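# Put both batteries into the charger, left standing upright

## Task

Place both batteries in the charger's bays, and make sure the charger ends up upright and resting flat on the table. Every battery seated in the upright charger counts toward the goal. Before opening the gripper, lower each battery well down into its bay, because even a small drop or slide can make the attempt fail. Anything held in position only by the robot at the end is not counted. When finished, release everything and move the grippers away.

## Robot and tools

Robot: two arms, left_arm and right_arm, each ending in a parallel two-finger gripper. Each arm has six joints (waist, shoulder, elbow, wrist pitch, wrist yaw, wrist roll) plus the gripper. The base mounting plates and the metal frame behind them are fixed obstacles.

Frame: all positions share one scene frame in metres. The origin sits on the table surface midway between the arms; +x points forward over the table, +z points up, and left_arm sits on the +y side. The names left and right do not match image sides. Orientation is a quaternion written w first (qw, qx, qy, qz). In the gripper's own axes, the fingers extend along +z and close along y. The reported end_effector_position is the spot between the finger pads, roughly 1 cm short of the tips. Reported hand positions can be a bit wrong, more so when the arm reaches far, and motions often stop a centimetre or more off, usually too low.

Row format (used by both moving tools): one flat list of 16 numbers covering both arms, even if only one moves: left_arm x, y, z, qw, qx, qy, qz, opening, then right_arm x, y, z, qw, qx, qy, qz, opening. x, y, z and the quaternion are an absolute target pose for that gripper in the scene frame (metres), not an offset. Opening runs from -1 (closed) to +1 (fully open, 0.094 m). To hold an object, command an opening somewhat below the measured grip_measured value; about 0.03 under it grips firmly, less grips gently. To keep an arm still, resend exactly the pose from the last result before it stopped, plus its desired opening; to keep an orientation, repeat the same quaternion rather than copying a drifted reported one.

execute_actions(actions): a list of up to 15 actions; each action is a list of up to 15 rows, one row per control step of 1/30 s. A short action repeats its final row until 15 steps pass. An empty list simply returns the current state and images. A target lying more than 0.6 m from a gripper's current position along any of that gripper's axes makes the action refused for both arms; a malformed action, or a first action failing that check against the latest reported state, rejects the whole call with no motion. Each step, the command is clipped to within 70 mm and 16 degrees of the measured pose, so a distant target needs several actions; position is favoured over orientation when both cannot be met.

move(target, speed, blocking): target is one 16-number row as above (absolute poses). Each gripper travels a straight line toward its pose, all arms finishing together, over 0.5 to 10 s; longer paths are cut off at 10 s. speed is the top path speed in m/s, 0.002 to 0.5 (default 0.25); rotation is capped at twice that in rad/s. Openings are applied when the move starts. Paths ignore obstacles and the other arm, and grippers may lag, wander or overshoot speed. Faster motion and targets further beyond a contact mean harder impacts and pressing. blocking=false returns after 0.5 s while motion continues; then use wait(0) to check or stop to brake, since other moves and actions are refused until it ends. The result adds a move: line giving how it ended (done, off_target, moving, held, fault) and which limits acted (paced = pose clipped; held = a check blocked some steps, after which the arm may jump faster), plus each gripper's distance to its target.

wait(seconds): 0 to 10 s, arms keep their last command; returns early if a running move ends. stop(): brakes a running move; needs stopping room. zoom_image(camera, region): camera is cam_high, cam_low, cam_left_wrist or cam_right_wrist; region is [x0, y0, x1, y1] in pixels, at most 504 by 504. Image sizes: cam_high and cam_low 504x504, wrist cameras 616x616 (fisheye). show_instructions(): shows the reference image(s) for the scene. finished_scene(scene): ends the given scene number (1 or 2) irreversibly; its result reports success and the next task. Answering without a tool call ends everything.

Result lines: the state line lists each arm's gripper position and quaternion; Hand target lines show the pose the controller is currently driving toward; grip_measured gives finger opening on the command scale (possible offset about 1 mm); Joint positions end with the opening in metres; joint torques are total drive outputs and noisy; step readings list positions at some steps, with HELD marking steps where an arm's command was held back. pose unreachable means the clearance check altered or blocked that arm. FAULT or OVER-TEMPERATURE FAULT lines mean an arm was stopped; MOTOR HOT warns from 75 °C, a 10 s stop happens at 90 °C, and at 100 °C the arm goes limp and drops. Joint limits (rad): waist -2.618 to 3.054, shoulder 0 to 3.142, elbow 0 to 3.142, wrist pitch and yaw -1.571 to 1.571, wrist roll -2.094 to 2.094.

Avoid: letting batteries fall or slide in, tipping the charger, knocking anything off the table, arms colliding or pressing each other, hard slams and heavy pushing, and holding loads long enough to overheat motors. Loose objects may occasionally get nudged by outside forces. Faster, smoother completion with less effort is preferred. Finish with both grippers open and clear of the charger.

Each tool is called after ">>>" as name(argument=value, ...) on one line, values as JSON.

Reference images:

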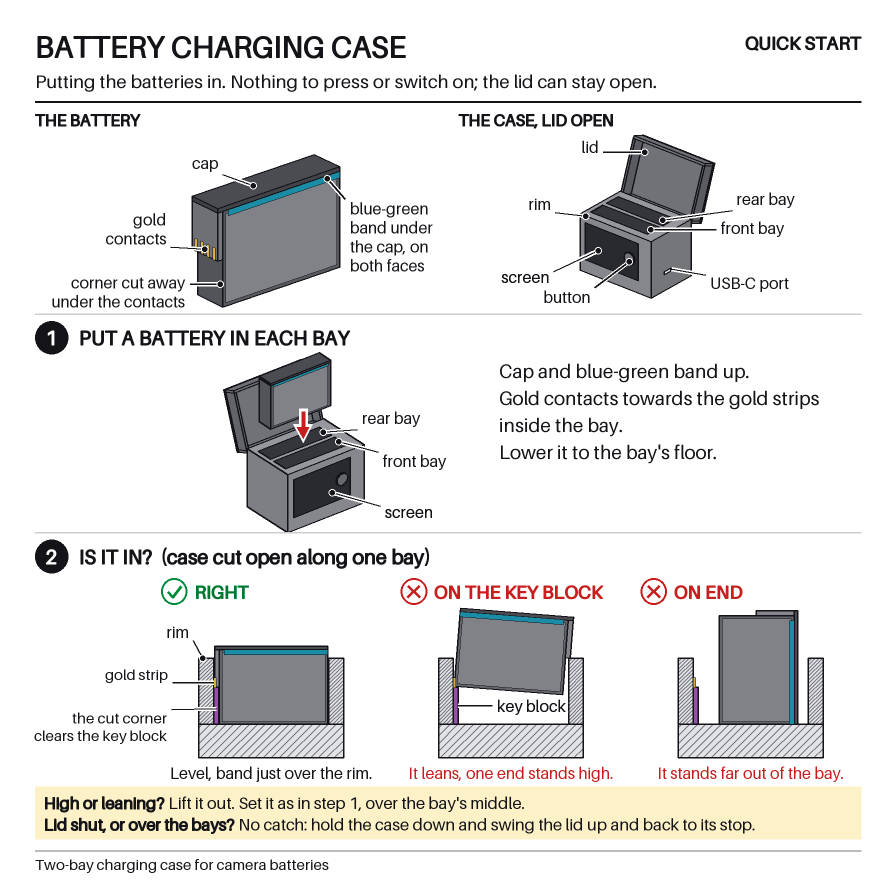

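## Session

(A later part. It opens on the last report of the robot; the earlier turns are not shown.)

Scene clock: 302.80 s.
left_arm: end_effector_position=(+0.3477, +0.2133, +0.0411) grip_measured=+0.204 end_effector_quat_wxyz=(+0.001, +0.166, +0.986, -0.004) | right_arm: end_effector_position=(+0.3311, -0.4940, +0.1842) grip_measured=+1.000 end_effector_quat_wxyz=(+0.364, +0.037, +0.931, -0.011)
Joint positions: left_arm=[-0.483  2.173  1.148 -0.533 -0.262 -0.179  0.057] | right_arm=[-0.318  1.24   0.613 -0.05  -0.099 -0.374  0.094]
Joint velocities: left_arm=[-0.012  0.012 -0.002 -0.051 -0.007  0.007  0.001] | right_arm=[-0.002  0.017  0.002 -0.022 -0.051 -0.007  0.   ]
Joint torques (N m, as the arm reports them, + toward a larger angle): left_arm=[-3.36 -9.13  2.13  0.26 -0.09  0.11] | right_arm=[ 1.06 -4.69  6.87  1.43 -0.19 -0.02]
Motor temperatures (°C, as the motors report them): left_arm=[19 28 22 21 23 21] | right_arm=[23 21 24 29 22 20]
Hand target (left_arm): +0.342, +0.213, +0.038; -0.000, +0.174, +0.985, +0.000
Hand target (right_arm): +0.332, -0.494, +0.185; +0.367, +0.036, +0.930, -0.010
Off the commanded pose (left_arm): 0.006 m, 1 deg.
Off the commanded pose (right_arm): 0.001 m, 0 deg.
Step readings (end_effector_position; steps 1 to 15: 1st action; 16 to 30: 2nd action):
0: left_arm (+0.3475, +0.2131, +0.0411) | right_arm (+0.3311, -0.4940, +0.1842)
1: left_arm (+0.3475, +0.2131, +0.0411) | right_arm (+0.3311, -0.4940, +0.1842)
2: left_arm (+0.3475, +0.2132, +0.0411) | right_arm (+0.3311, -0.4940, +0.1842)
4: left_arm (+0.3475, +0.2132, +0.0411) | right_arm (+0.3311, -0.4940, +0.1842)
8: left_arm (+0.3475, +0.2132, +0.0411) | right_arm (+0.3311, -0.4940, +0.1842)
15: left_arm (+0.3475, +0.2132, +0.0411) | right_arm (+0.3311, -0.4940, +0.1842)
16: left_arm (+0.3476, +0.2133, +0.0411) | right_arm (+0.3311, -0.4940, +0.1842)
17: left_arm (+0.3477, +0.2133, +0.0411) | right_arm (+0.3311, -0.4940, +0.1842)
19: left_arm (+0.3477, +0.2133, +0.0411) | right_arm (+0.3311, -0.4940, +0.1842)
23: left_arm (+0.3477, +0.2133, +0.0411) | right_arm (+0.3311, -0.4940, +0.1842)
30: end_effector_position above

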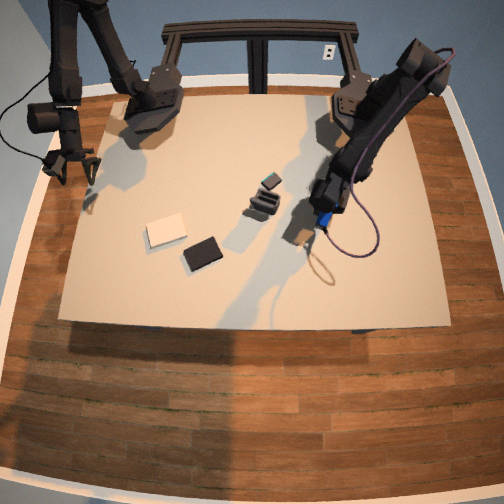

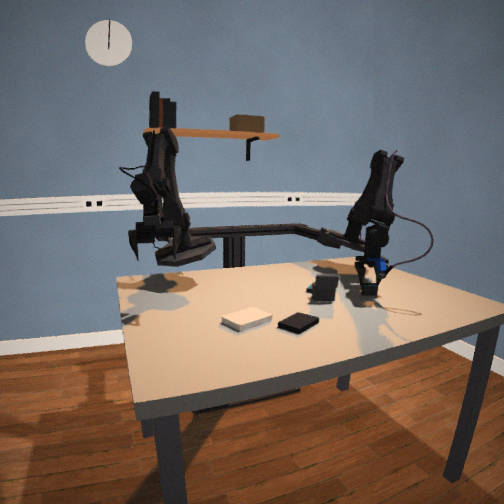

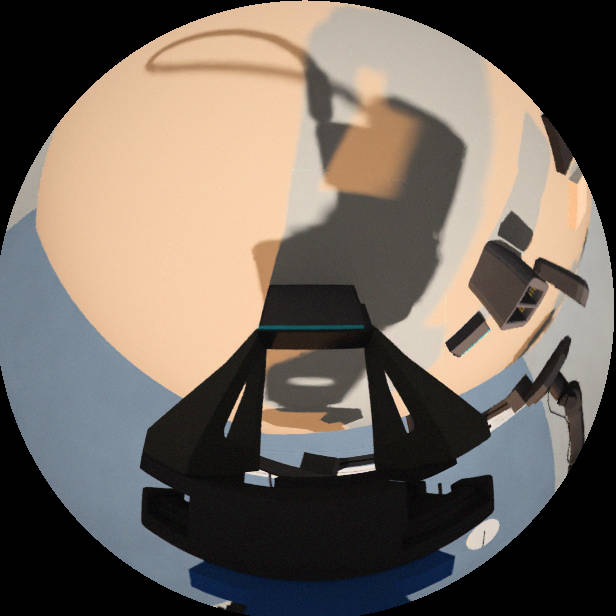

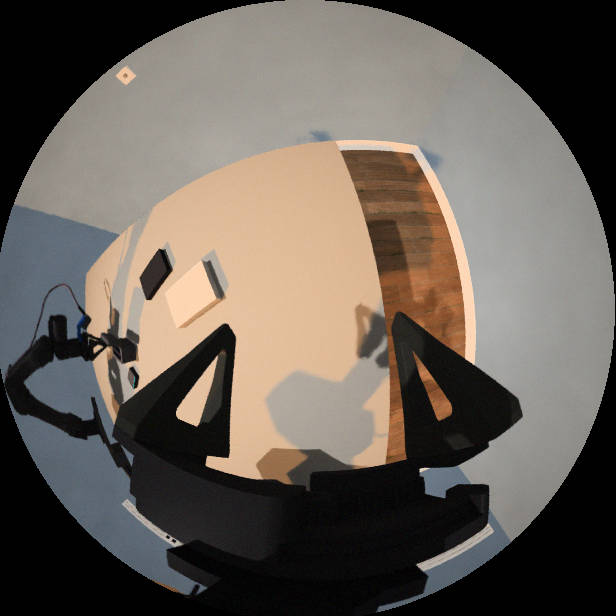

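>>> move(target=[0.345,0.213,0.10,0,0.174,0.985,0,0.17, 0.3322,-0.4937,0.1851,0.367,0.036,0.930,-0.010,1], speed=0.1)

Scene clock: 306.83 s.
left_arm: end_effector_position=(+0.3346, +0.2204, +0.0859) grip_measured=+0.204 end_effector_quat_wxyz=(-0.021, +0.174, +0.984, +0.005) | right_arm: end_effector_position=(+0.3311, -0.4939, +0.1841) grip_measured=+1.000 end_effector_quat_wxyz=(+0.364, +0.037, +0.931, -0.011)
Joint positions: left_arm=[-0.519  2.06   1.176 -0.735 -0.262 -0.212  0.057] | right_arm=[-0.318  1.24   0.613 -0.051 -0.099 -0.374  0.094]
Joint velocities: left_arm=[-0.017 -0.012  0.002  0.051 -0.037 -0.051 -0.001] | right_arm=[ 0.002  0.002 -0.002 -0.022 -0.051  0.022  0.   ]
Joint torques (N m, as the arm reports them, + toward a larger angle): left_arm=[ -3.84 -10.98   5.26   0.02  -0.06  -0.04] | right_arm=[ 0.89 -4.62  6.83  1.38 -0.2  -0.01]
Motor temperatures (°C, as the motors report them): left_arm=[19 28 22 21 23 21] | right_arm=[23 21 24 29 22 20]
Hand target (left_arm): +0.345, +0.213, +0.100; +0.000, +0.174, +0.985, -0.000
Hand target (right_arm): +0.332, -0.494, +0.185; +0.367, +0.036, +0.930, -0.010
Off the commanded pose (left_arm): 0.019 m, 3 deg.
Off the commanded pose (right_arm): 0.002 m, 0 deg.
move: off_target (left_arm)

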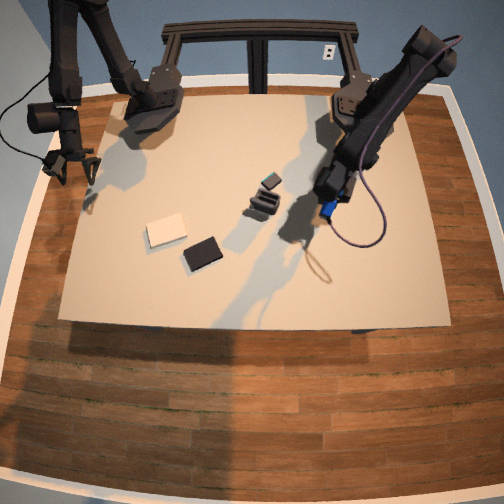

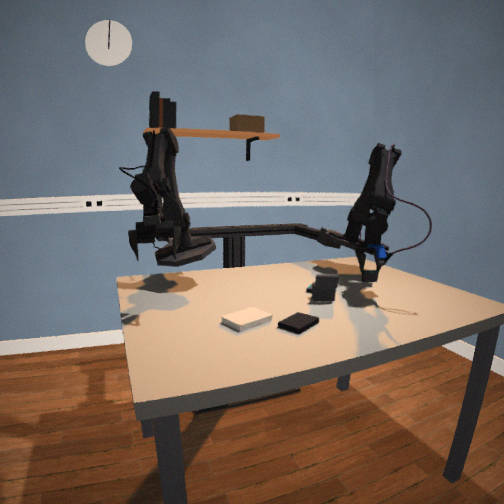

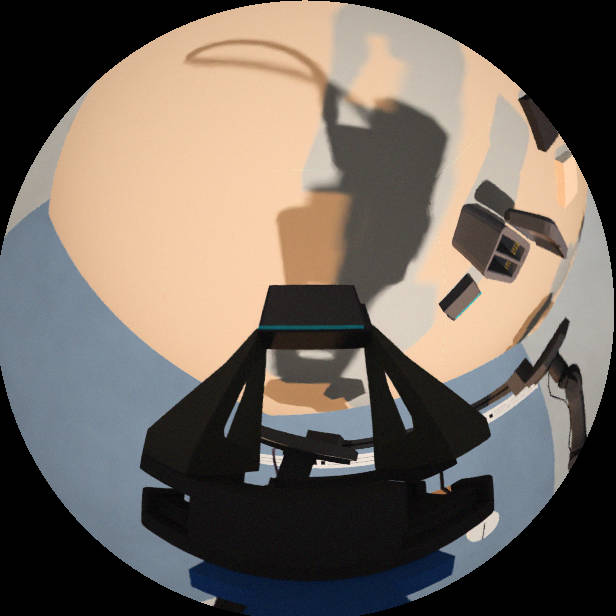

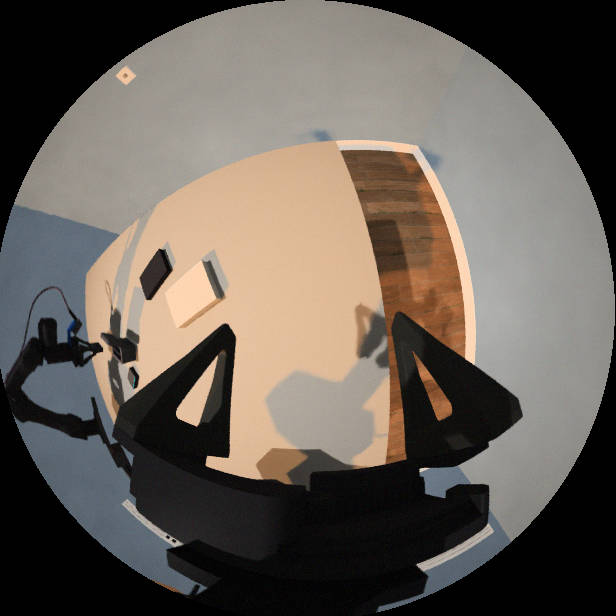

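>>> move(target=[0.304,0.033,0.125,0,0.233,0.972,0,0.17, 0.3322,-0.4937,0.1851,0.367,0.036,0.930,-0.010,1], speed=0.2)

>>> zoom_image(camera="cam_low", region=[280, 200, 400, 320])

>>> zoom_image(camera="cam_left_wrist", region=[210, 160, 420, 370])

Scene clock: 324.83 s.
left_arm: end_effector_position=(+0.2965, +0.0398, +0.1150) grip_measured=+0.204 end_effector_quat_wxyz=(-0.009, +0.236, +0.972, +0.006) | right_arm: end_effector_position=(+0.3310, -0.4940, +0.1841) grip_measured=+1.000 end_effector_quat_wxyz=(+0.364, +0.037, +0.931, -0.011)
Joint positions: left_arm=[-0.937  2.432  1.742 -1.018 -0.241 -0.51   0.057] | right_arm=[-0.318  1.24   0.613 -0.051 -0.099 -0.374  0.094]
Joint velocities: left_arm=[ 0.012  0.007  0.002 -0.037  0.022  0.007  0.   ] | right_arm=[ 0.002 -0.007 -0.017 -0.007  0.066  0.066  0.   ]
Joint torques (N m, as the arm reports them, + toward a larger angle): left_arm=[ -3.39 -11.78   6.37   0.03  -0.03  -0.07] | right_arm=[ 0.87 -4.7   6.89  1.4  -0.19  0.  ]
Motor temperatures (°C, as the motors report them): left_arm=[19 29 23 21 23 21] | right_arm=[23 22 24 29 22 20]
Hand target (left_arm): +0.301, +0.033, +0.124; +0.000, +0.233, +0.972, -0.001
Hand target (right_arm): +0.332, -0.494, +0.185; +0.367, +0.036, +0.930, -0.010
Off the commanded pose (left_arm): 0.014 m, 1 deg.
Off the commanded pose (right_arm): 0.002 m, 0 deg.
move: off_target (left_arm)

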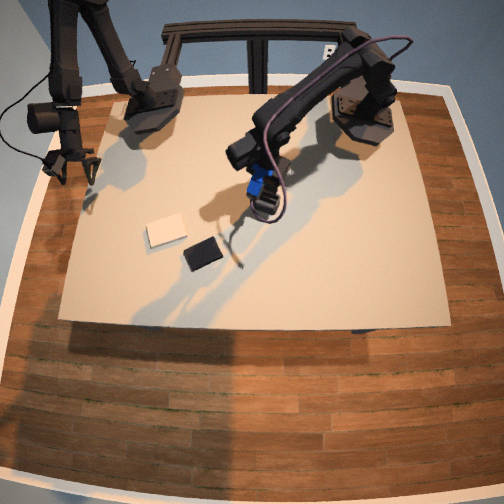

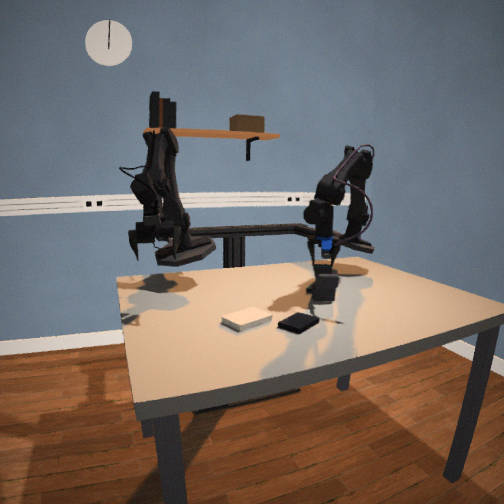

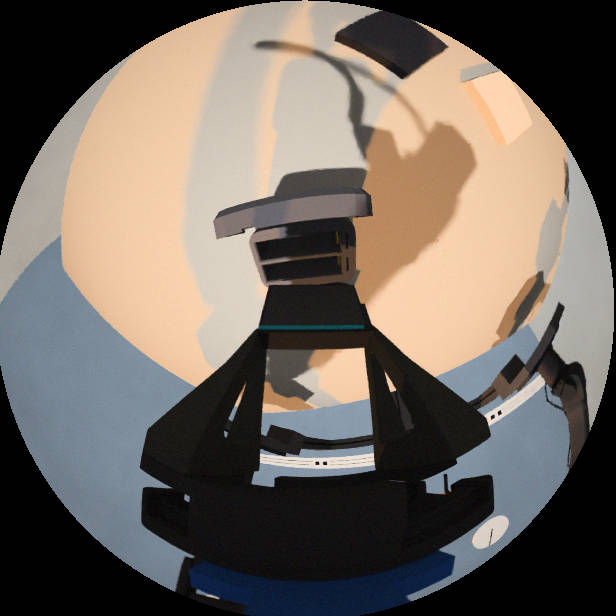

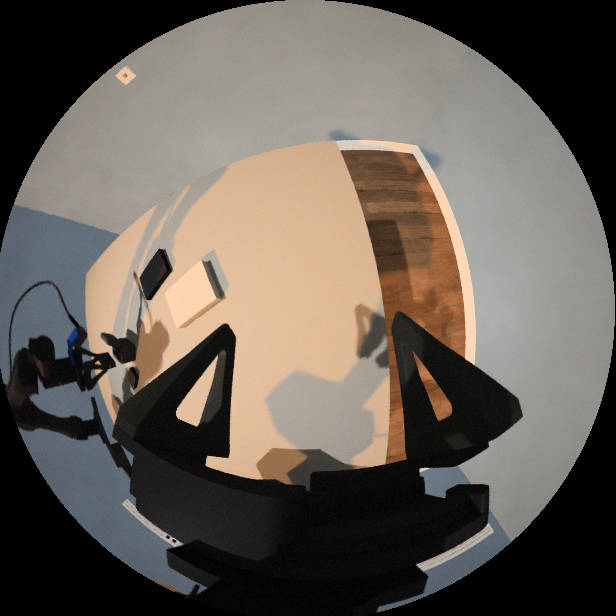

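Region (280, 200, 400, 320) of cam_low's 504x504 image, scaled by 4.200, with more detail than that image has.

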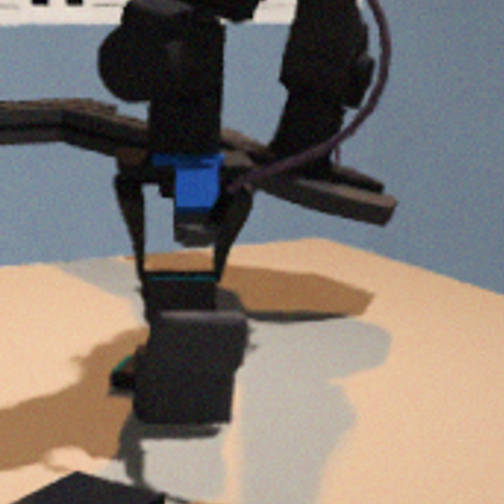

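Region (210, 160, 420, 370) of cam_left_wrist's 616x616 image, scaled by 2.400, with more detail than that image has.

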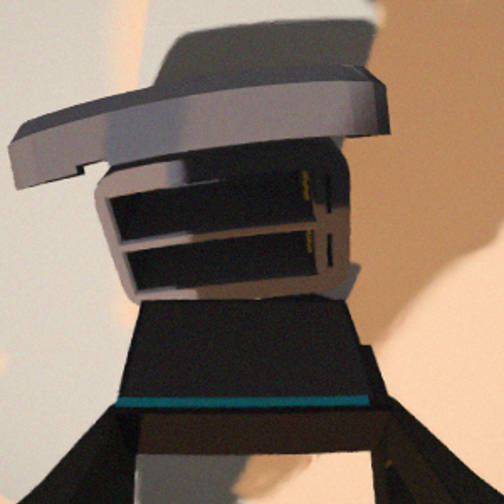

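>>> execute_actions(actions=[])

Scene clock: 338.13 s.
left_arm: end_effector_position=(+0.2964, +0.0401, +0.1151) grip_measured=+0.204 end_effector_quat_wxyz=(-0.010, +0.236, +0.972, +0.007) | right_arm: end_effector_position=(+0.3310, -0.4940, +0.1841) grip_measured=+1.000 end_effector_quat_wxyz=(+0.364, +0.037, +0.931, -0.011)
Joint positions: left_arm=[-0.937  2.432  1.742 -1.02  -0.241 -0.511  0.057] | right_arm=[-0.318  1.24   0.613 -0.051 -0.099 -0.374  0.094]
Joint velocities: left_arm=[-0.007 -0.002 -0.002 -0.022 -0.022 -0.022 -0.   ] | right_arm=[-0.012 -0.002 -0.017 -0.066  0.007 -0.037  0.   ]
Joint torques (N m, as the arm reports them, + toward a larger angle): left_arm=[ -3.45 -11.73   6.16   0.04   0.01  -0.04] | right_arm=[ 0.91 -4.73  6.92  1.37 -0.19  0.01]
Motor temperatures (°C, as the motors report them): left_arm=[19 29 23 21 23 21] | right_arm=[23 22 24 30 22 20]
Hand target (left_arm): +0.301, +0.033, +0.124; +0.000, +0.233, +0.972, -0.001
Hand target (right_arm): +0.332, -0.494, +0.185; +0.367, +0.036, +0.930, -0.010
Off the commanded pose (left_arm): 0.014 m, 1 deg.
Off the commanded pose (right_arm): 0.002 m, 0 deg.

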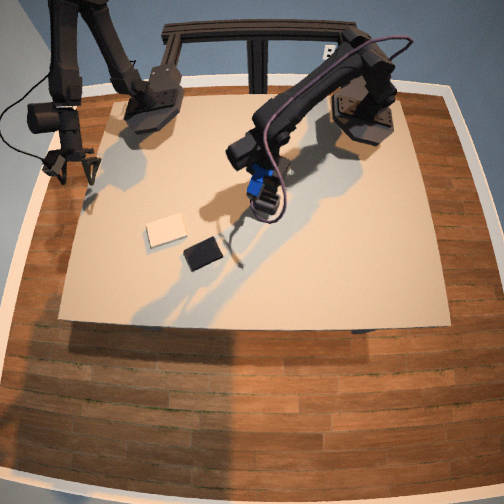

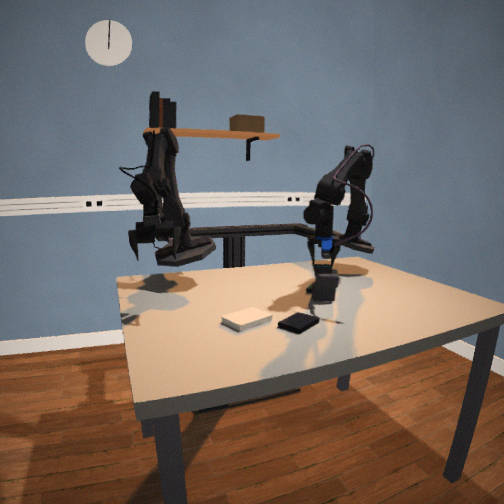

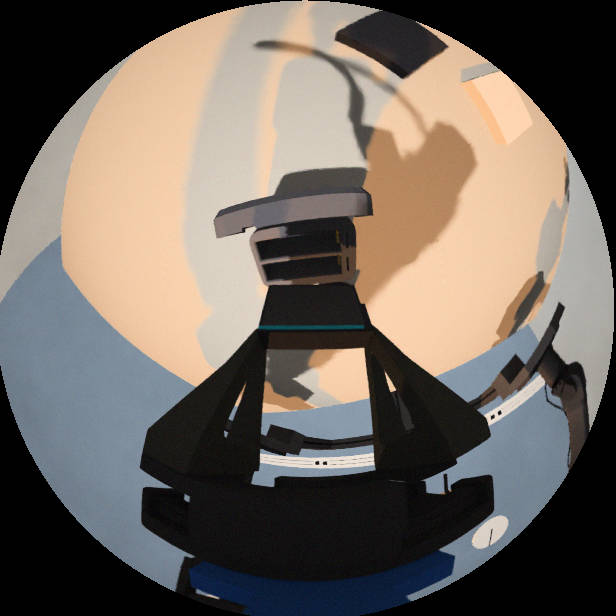

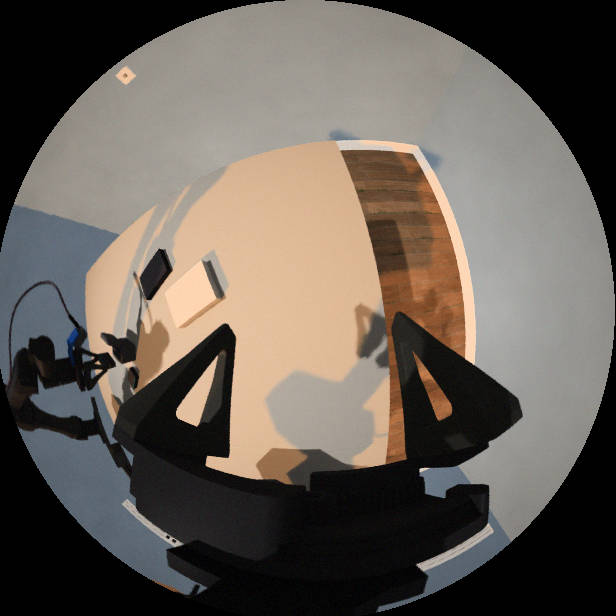

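>>> zoom_image(camera="cam_left_wrist", region=[200, 150, 420, 370])

>>> zoom_image(camera="cam_low", region=[270, 200, 390, 320])

Region (200, 150, 420, 370) of cam_left_wrist's 616x616 image, scaled by 2.291, with more detail than that image has.

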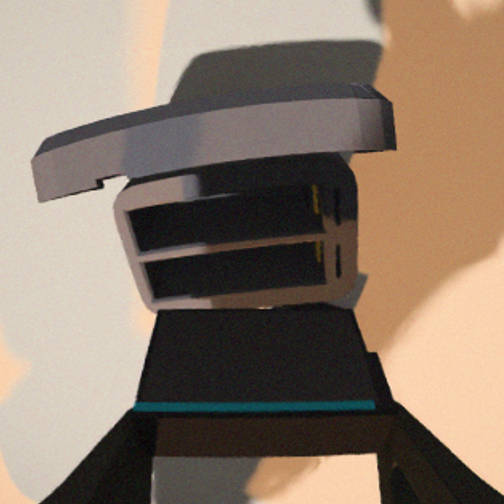

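Region (270, 200, 390, 320) of cam_low's 504x504 image, scaled by 4.200, with more detail than that image has.

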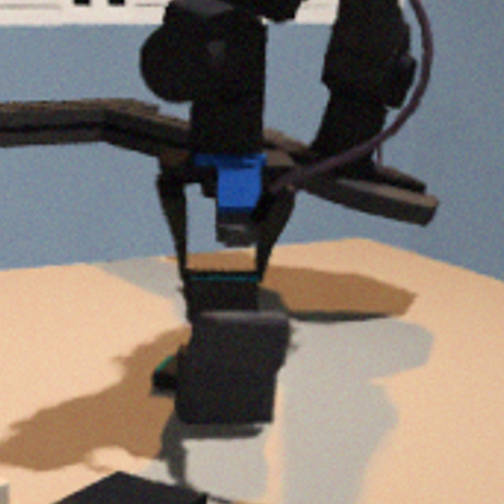

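>>> move(target=[0.27,0.135,0.075,0,0.174,0.985,0,0.17,0.332,-0.494,0.185,0.367,0.036,0.930,-0.010,1], speed=0.15)

>>> move(target=[0.27,0.135,0.047,0,0.174,0.985,0,0.17,0.332,-0.494,0.185,0.367,0.036,0.930,-0.010,1], speed=0.05)

>>> zoom_image(camera="cam_low", region=[270, 200, 410, 340])

Scene clock: 367.53 s.
left_arm: end_effector_position=(+0.2661, +0.1367, +0.0689) grip_measured=+0.204 end_effector_quat_wxyz=(-0.015, +0.176, +0.984, +0.007) | right_arm: end_effector_position=(+0.3310, -0.4940, +0.1841) grip_measured=+1.000 end_effector_quat_wxyz=(+0.364, +0.037, +0.931, -0.011)
Joint positions: left_arm=[-0.818  2.184  1.151 -0.655 -0.248 -0.514  0.057] | right_arm=[-0.318  1.24   0.613 -0.051 -0.099 -0.374  0.094]
Joint velocities: left_arm=[ 0.002  0.002 -0.017  0.037  0.007 -0.037  0.   ] | right_arm=[-0.007  0.007  0.002  0.051 -0.022 -0.007  0.   ]
Joint torques (N m, as the arm reports them, + toward a larger angle): left_arm=[ -2.58 -11.42   2.87   0.2   -0.08   0.03] | right_arm=[ 0.73 -4.61  6.75  1.39 -0.19 -0.04]
Motor temperatures (°C, as the motors report them): left_arm=[19 30 23 20 23 21] | right_arm=[23 22 24 30 22 20]
Hand target (left_arm): +0.271, +0.135, +0.076; -0.000, +0.174, +0.985, +0.000
Hand target (right_arm): +0.332, -0.494, +0.185; +0.367, +0.036, +0.930, -0.010
Off the commanded pose (left_arm): 0.007 m, 2 deg.
Off the commanded pose (right_arm): 0.001 m, 0 deg.
move: done

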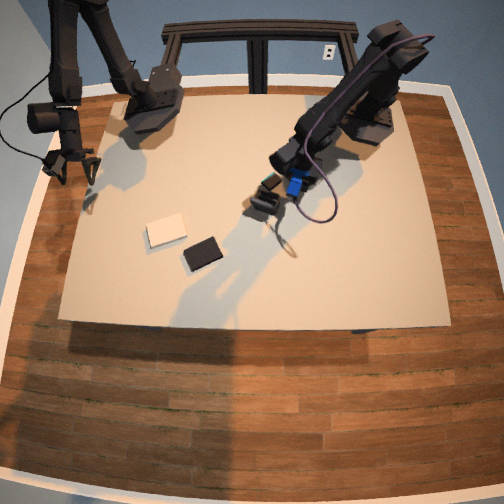

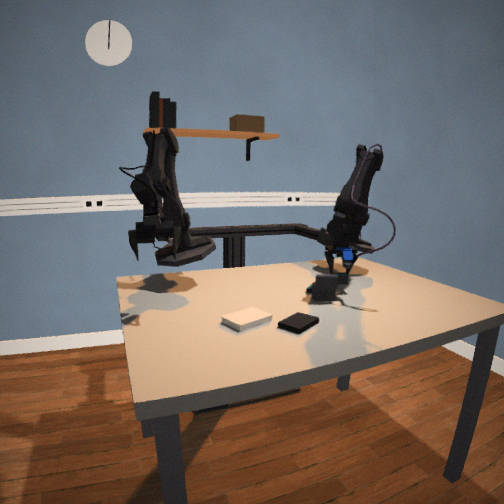

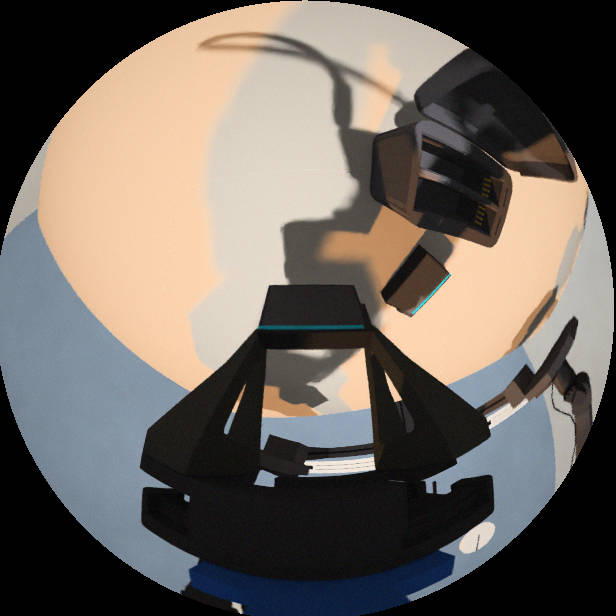

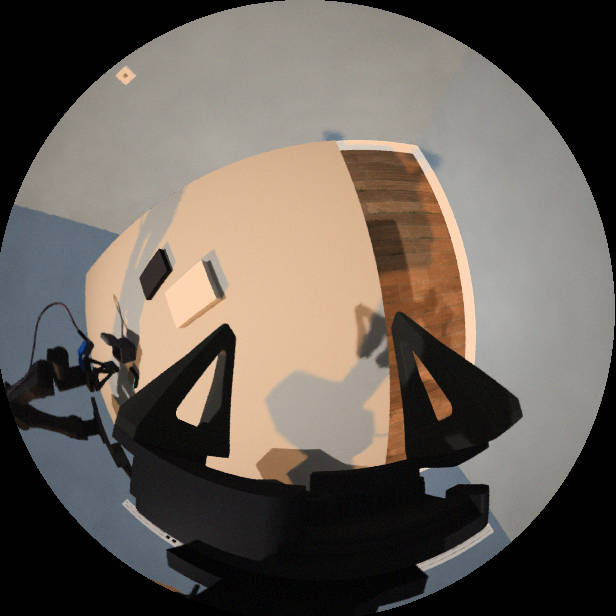

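Scene clock: 368.50 s.
left_arm: end_effector_position=(+0.2689, +0.1327, +0.0488) grip_measured=+0.204 end_effector_quat_wxyz=(-0.004, +0.173, +0.985, -0.003) | right_arm: end_effector_position=(+0.3310, -0.4940, +0.1841) grip_measured=+1.000 end_effector_quat_wxyz=(+0.364, +0.037, +0.931, -0.011)
Joint positions: left_arm=[-0.804  2.227  1.123 -0.55  -0.248 -0.499  0.057] | right_arm=[-0.318  1.24   0.613 -0.051 -0.099 -0.374  0.094]
Joint velocities: left_arm=[-0.007  0.007  0.002 -0.037 -0.037 -0.066 -0.001] | right_arm=[ 0.012 -0.012 -0.007  0.022  0.022  0.022  0.   ]
Joint torques (N m, as the arm reports them, + toward a larger angle): left_arm=[-2.18 -9.18  2.51  0.24 -0.08  0.07] | right_arm=[ 0.78 -4.69  6.78  1.4  -0.2  -0.02]
Motor temperatures (°C, as the motors report them): left_arm=[19 30 23 20 23 21] | right_arm=[23 22 24 30 22 20]
Hand target (left_arm): +0.270, +0.135, +0.047; -0.000, +0.174, +0.985, -0.000
Hand target (right_arm): +0.332, -0.494, +0.185; +0.367, +0.036, +0.930, -0.010
Off the commanded pose (left_arm): 0.003 m, 1 deg.
Off the commanded pose (right_arm): 0.001 m, 0 deg.
move: done

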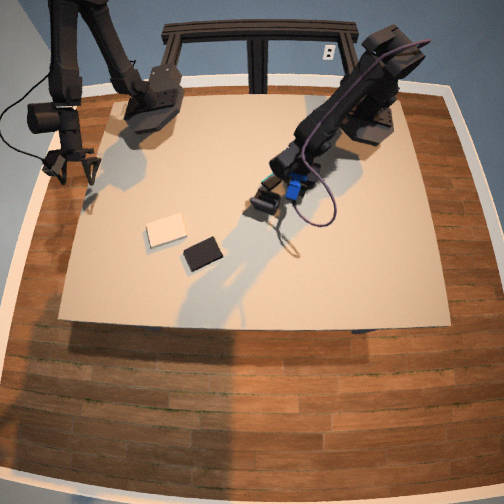

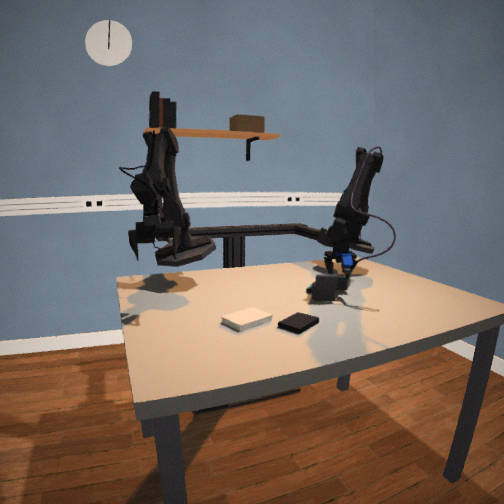

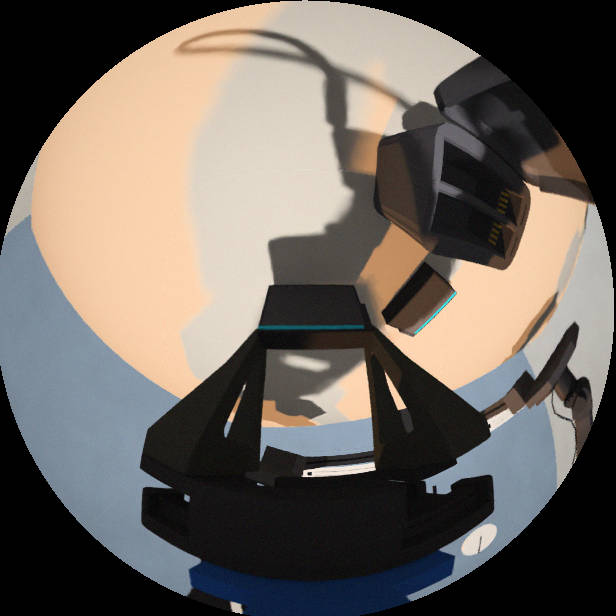

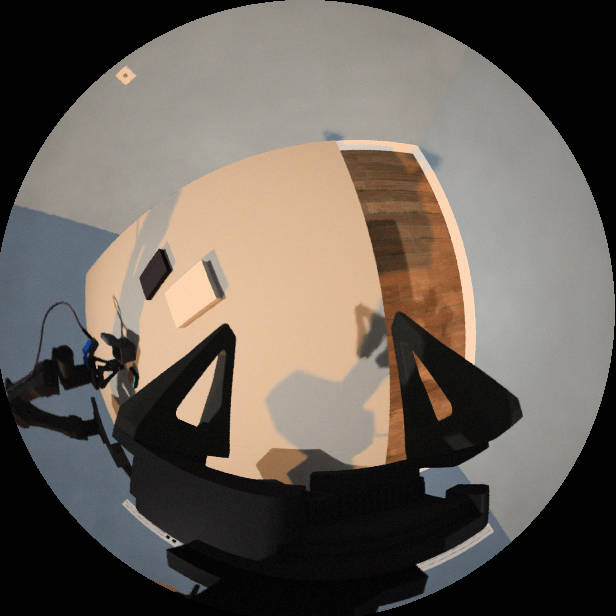

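Region (270, 200, 410, 340) of cam_low's 504x504 image, scaled by 3.600, with more detail than that image has.

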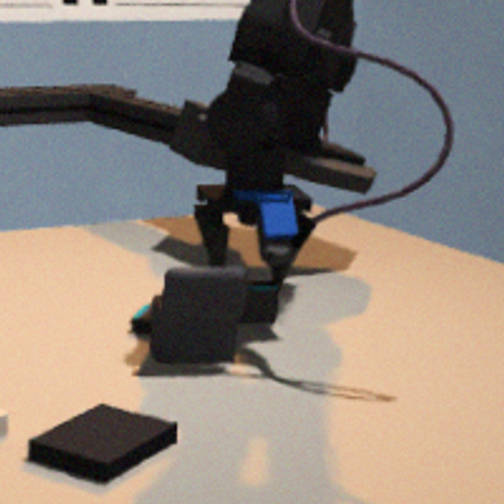

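>>> move(target=[0.27,0.135,0.039,0,0.174,0.985,0,0.17,0.332,-0.494,0.185,0.367,0.036,0.930,-0.010,1], speed=0.02)

>>> zoom_image(camera="cam_left_wrist", region=[220, 230, 420, 400])

Scene clock: 372.80 s.
left_arm: end_effector_position=(+0.2709, +0.1309, +0.0425) grip_measured=+0.204 end_effector_quat_wxyz=(-0.002, +0.172, +0.985, -0.005) | right_arm: end_effector_position=(+0.3310, -0.4940, +0.1840) grip_measured=+1.000 end_effector_quat_wxyz=(+0.363, +0.037, +0.931, -0.011)
Joint positions: left_arm=[-0.798  2.246  1.123 -0.522 -0.248 -0.493  0.057] | right_arm=[-0.318  1.24   0.613 -0.051 -0.099 -0.374  0.094]
Joint velocities: left_arm=[-0.012 -0.017  0.007 -0.022 -0.066  0.037 -0.001] | right_arm=[ 0.027 -0.002  0.007  0.007 -0.037  0.007  0.   ]
Joint torques (N m, as the arm reports them, + toward a larger angle): left_arm=[-2.15 -9.16  2.13  0.28 -0.1   0.07] | right_arm=[ 0.81 -4.55  6.68  1.39 -0.21 -0.04]
Motor temperatures (°C, as the motors report them): left_arm=[19 30 23 20 23 21] | right_arm=[23 22 24 30 22 20]
Hand target (left_arm): +0.270, +0.135, +0.039; -0.000, +0.174, +0.985, -0.000
Hand target (right_arm): +0.332, -0.494, +0.185; +0.367, +0.036, +0.930, -0.010
Off the commanded pose (left_arm): 0.005 m, 1 deg.
Off the commanded pose (right_arm): 0.001 m, 0 deg.
move: done

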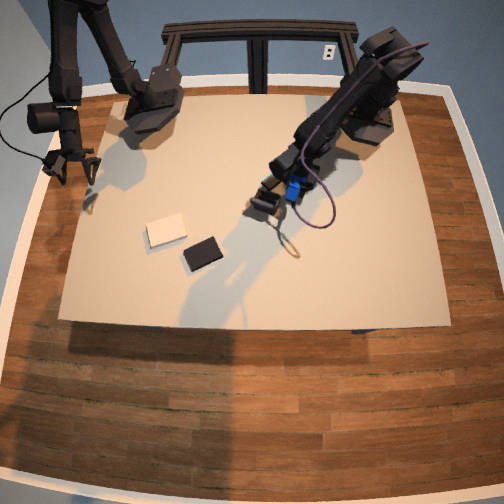

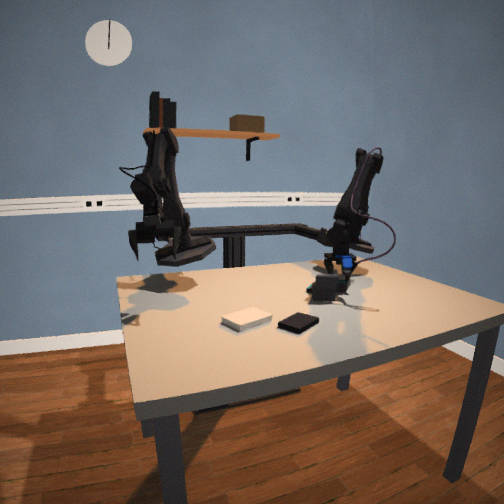

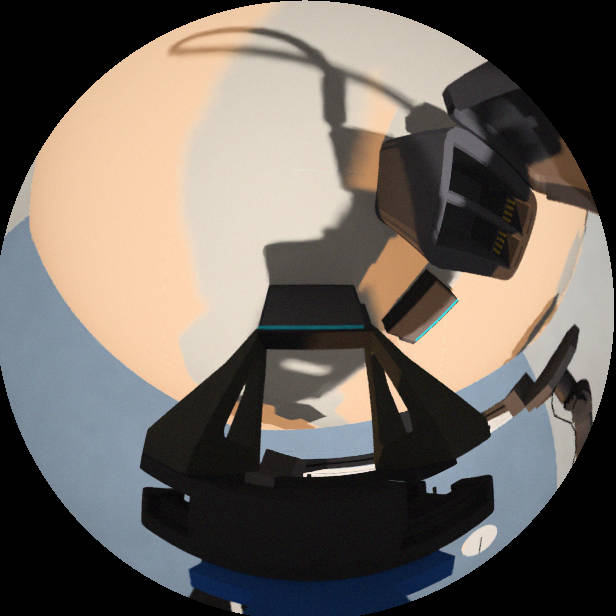

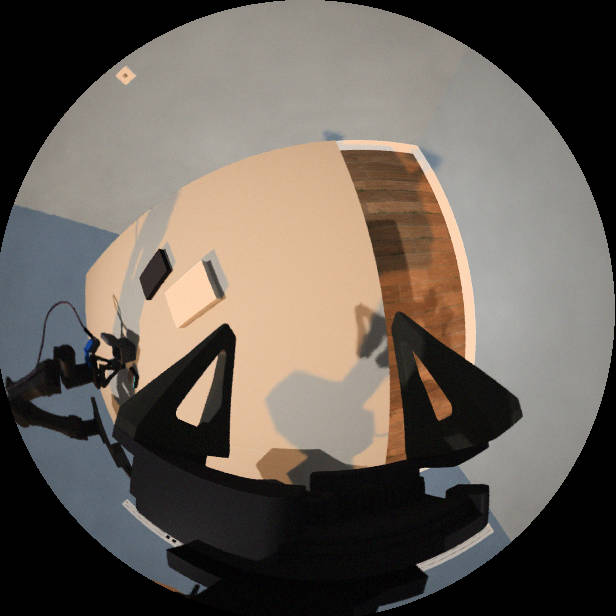

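Region (220, 230, 420, 400) of cam_left_wrist's 616x616 image, scaled by 2.520, with more detail than that image has; it fills the top 428 rows of this view, and the rest is white.

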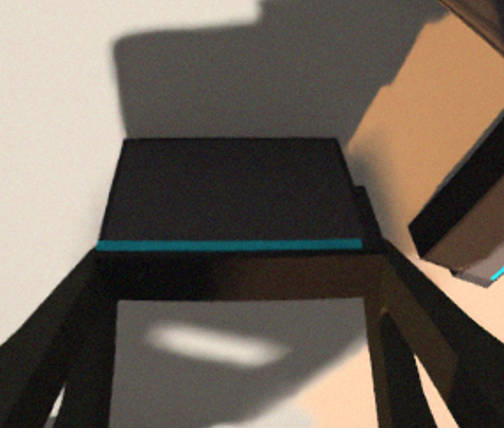

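>>> execute_actions(actions=[[[0.27,0.133,0.035,0,0.174,0.985,0,0.17,0.332,-0.494,0.185,0.367,0.036,0.930,-0.010,1]],[[0.27,0.133,0.035,0,0.174,0.985,0,0.17,0.332,-0.494,0.185,0.367,0.036,0.930,-0.010,1]]])

Scene clock: 376.60 s.
left_arm: end_effector_position=(+0.2712, +0.1302, +0.0406) grip_measured=+0.204 end_effector_quat_wxyz=(-0.000, +0.172, +0.985, -0.005) | right_arm: end_effector_position=(+0.3310, -0.4940, +0.1840) grip_measured=+1.000 end_effector_quat_wxyz=(+0.363, +0.037, +0.931, -0.011)
Joint positions: left_arm=[-0.798  2.252  1.123 -0.514 -0.249 -0.492  0.057] | right_arm=[-0.318  1.24   0.613 -0.051 -0.099 -0.374  0.094]
Joint velocities: left_arm=[-0.007 -0.007 -0.002 -0.066 -0.022 -0.022 -0.   ] | right_arm=[-0.012  0.002 -0.002  0.007  0.051  0.051  0.   ]
Joint torques (N m, as the arm reports them, + toward a larger angle): left_arm=[-2.31 -8.31  2.51  0.31 -0.09  0.07] | right_arm=[ 0.7  -4.7   6.81  1.4  -0.19 -0.06]
Motor temperatures (°C, as the motors report them): left_arm=[19 29 23 20 23 21] | right_arm=[23 22 24 30 22 20]
Hand target (left_arm): +0.270, +0.133, +0.035; -0.000, +0.174, +0.985, +0.000
Hand target (right_arm): +0.332, -0.494, +0.185; +0.367, +0.036, +0.930, -0.010
Off the commanded pose (left_arm): 0.006 m, 1 deg.
Off the commanded pose (right_arm): 0.001 m, 0 deg.
Step readings (end_effector_position; steps 1 to 15: 1st action; 16 to 30: 2nd action):
0: left_arm (+0.2711, +0.1307, +0.0425) | right_arm (+0.3310, -0.4940, +0.1840)
1: left_arm (+0.2711, +0.1307, +0.0421) | right_arm (+0.3310, -0.4940, +0.1840)
2: left_arm (+0.2711, +0.1304, +0.0413) | right_arm (+0.3310, -0.4940, +0.1840)
4: left_arm (+0.2712, +0.1302, +0.0406) | right_arm (+0.3310, -0.4940, +0.1840)
8: left_arm (+0.2712, +0.1302, +0.0406) | right_arm (+0.3310, -0.4940, +0.1840)
15: left_arm (+0.2712, +0.1302, +0.0406) | right_arm (+0.3310, -0.4940, +0.1840)
16: left_arm (+0.2712, +0.1302, +0.0406) | right_arm (+0.3310, -0.4940, +0.1840)
17: left_arm (+0.2712, +0.1302, +0.0406) | right_arm (+0.3310, -0.4940, +0.1840)
19: left_arm (+0.2712, +0.1302, +0.0406) | right_arm (+0.3310, -0.4940, +0.1840)
23: left_arm (+0.2712, +0.1302, +0.0406) | right_arm (+0.3310, -0.4940, +0.1840)
30: end_effector_position above

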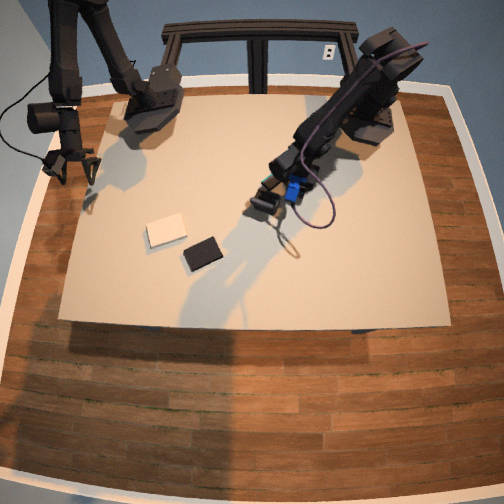

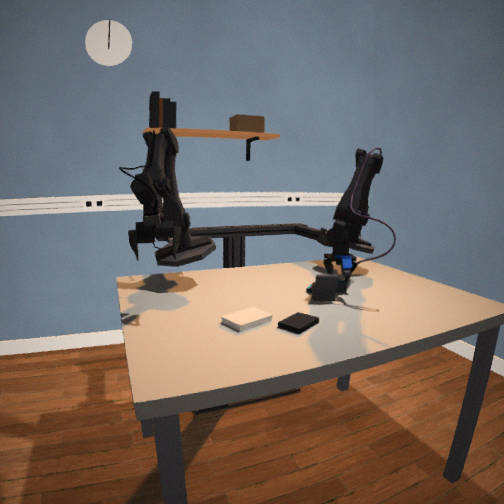

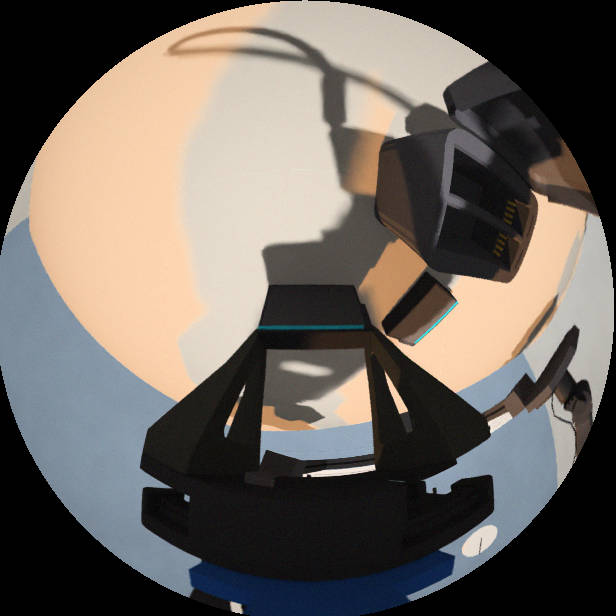

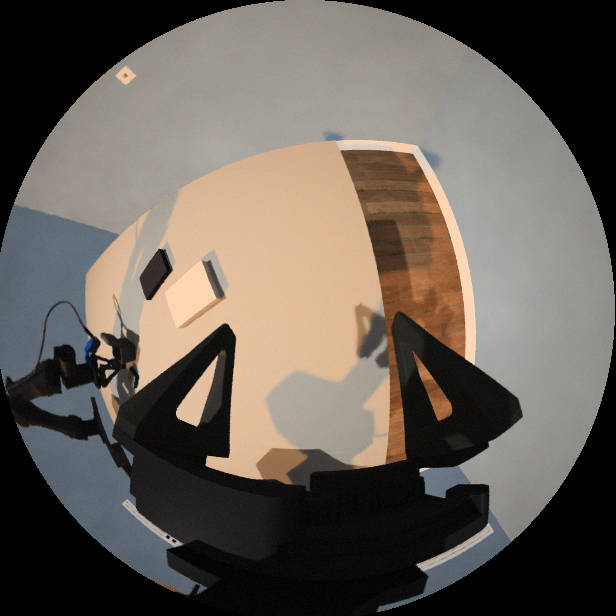

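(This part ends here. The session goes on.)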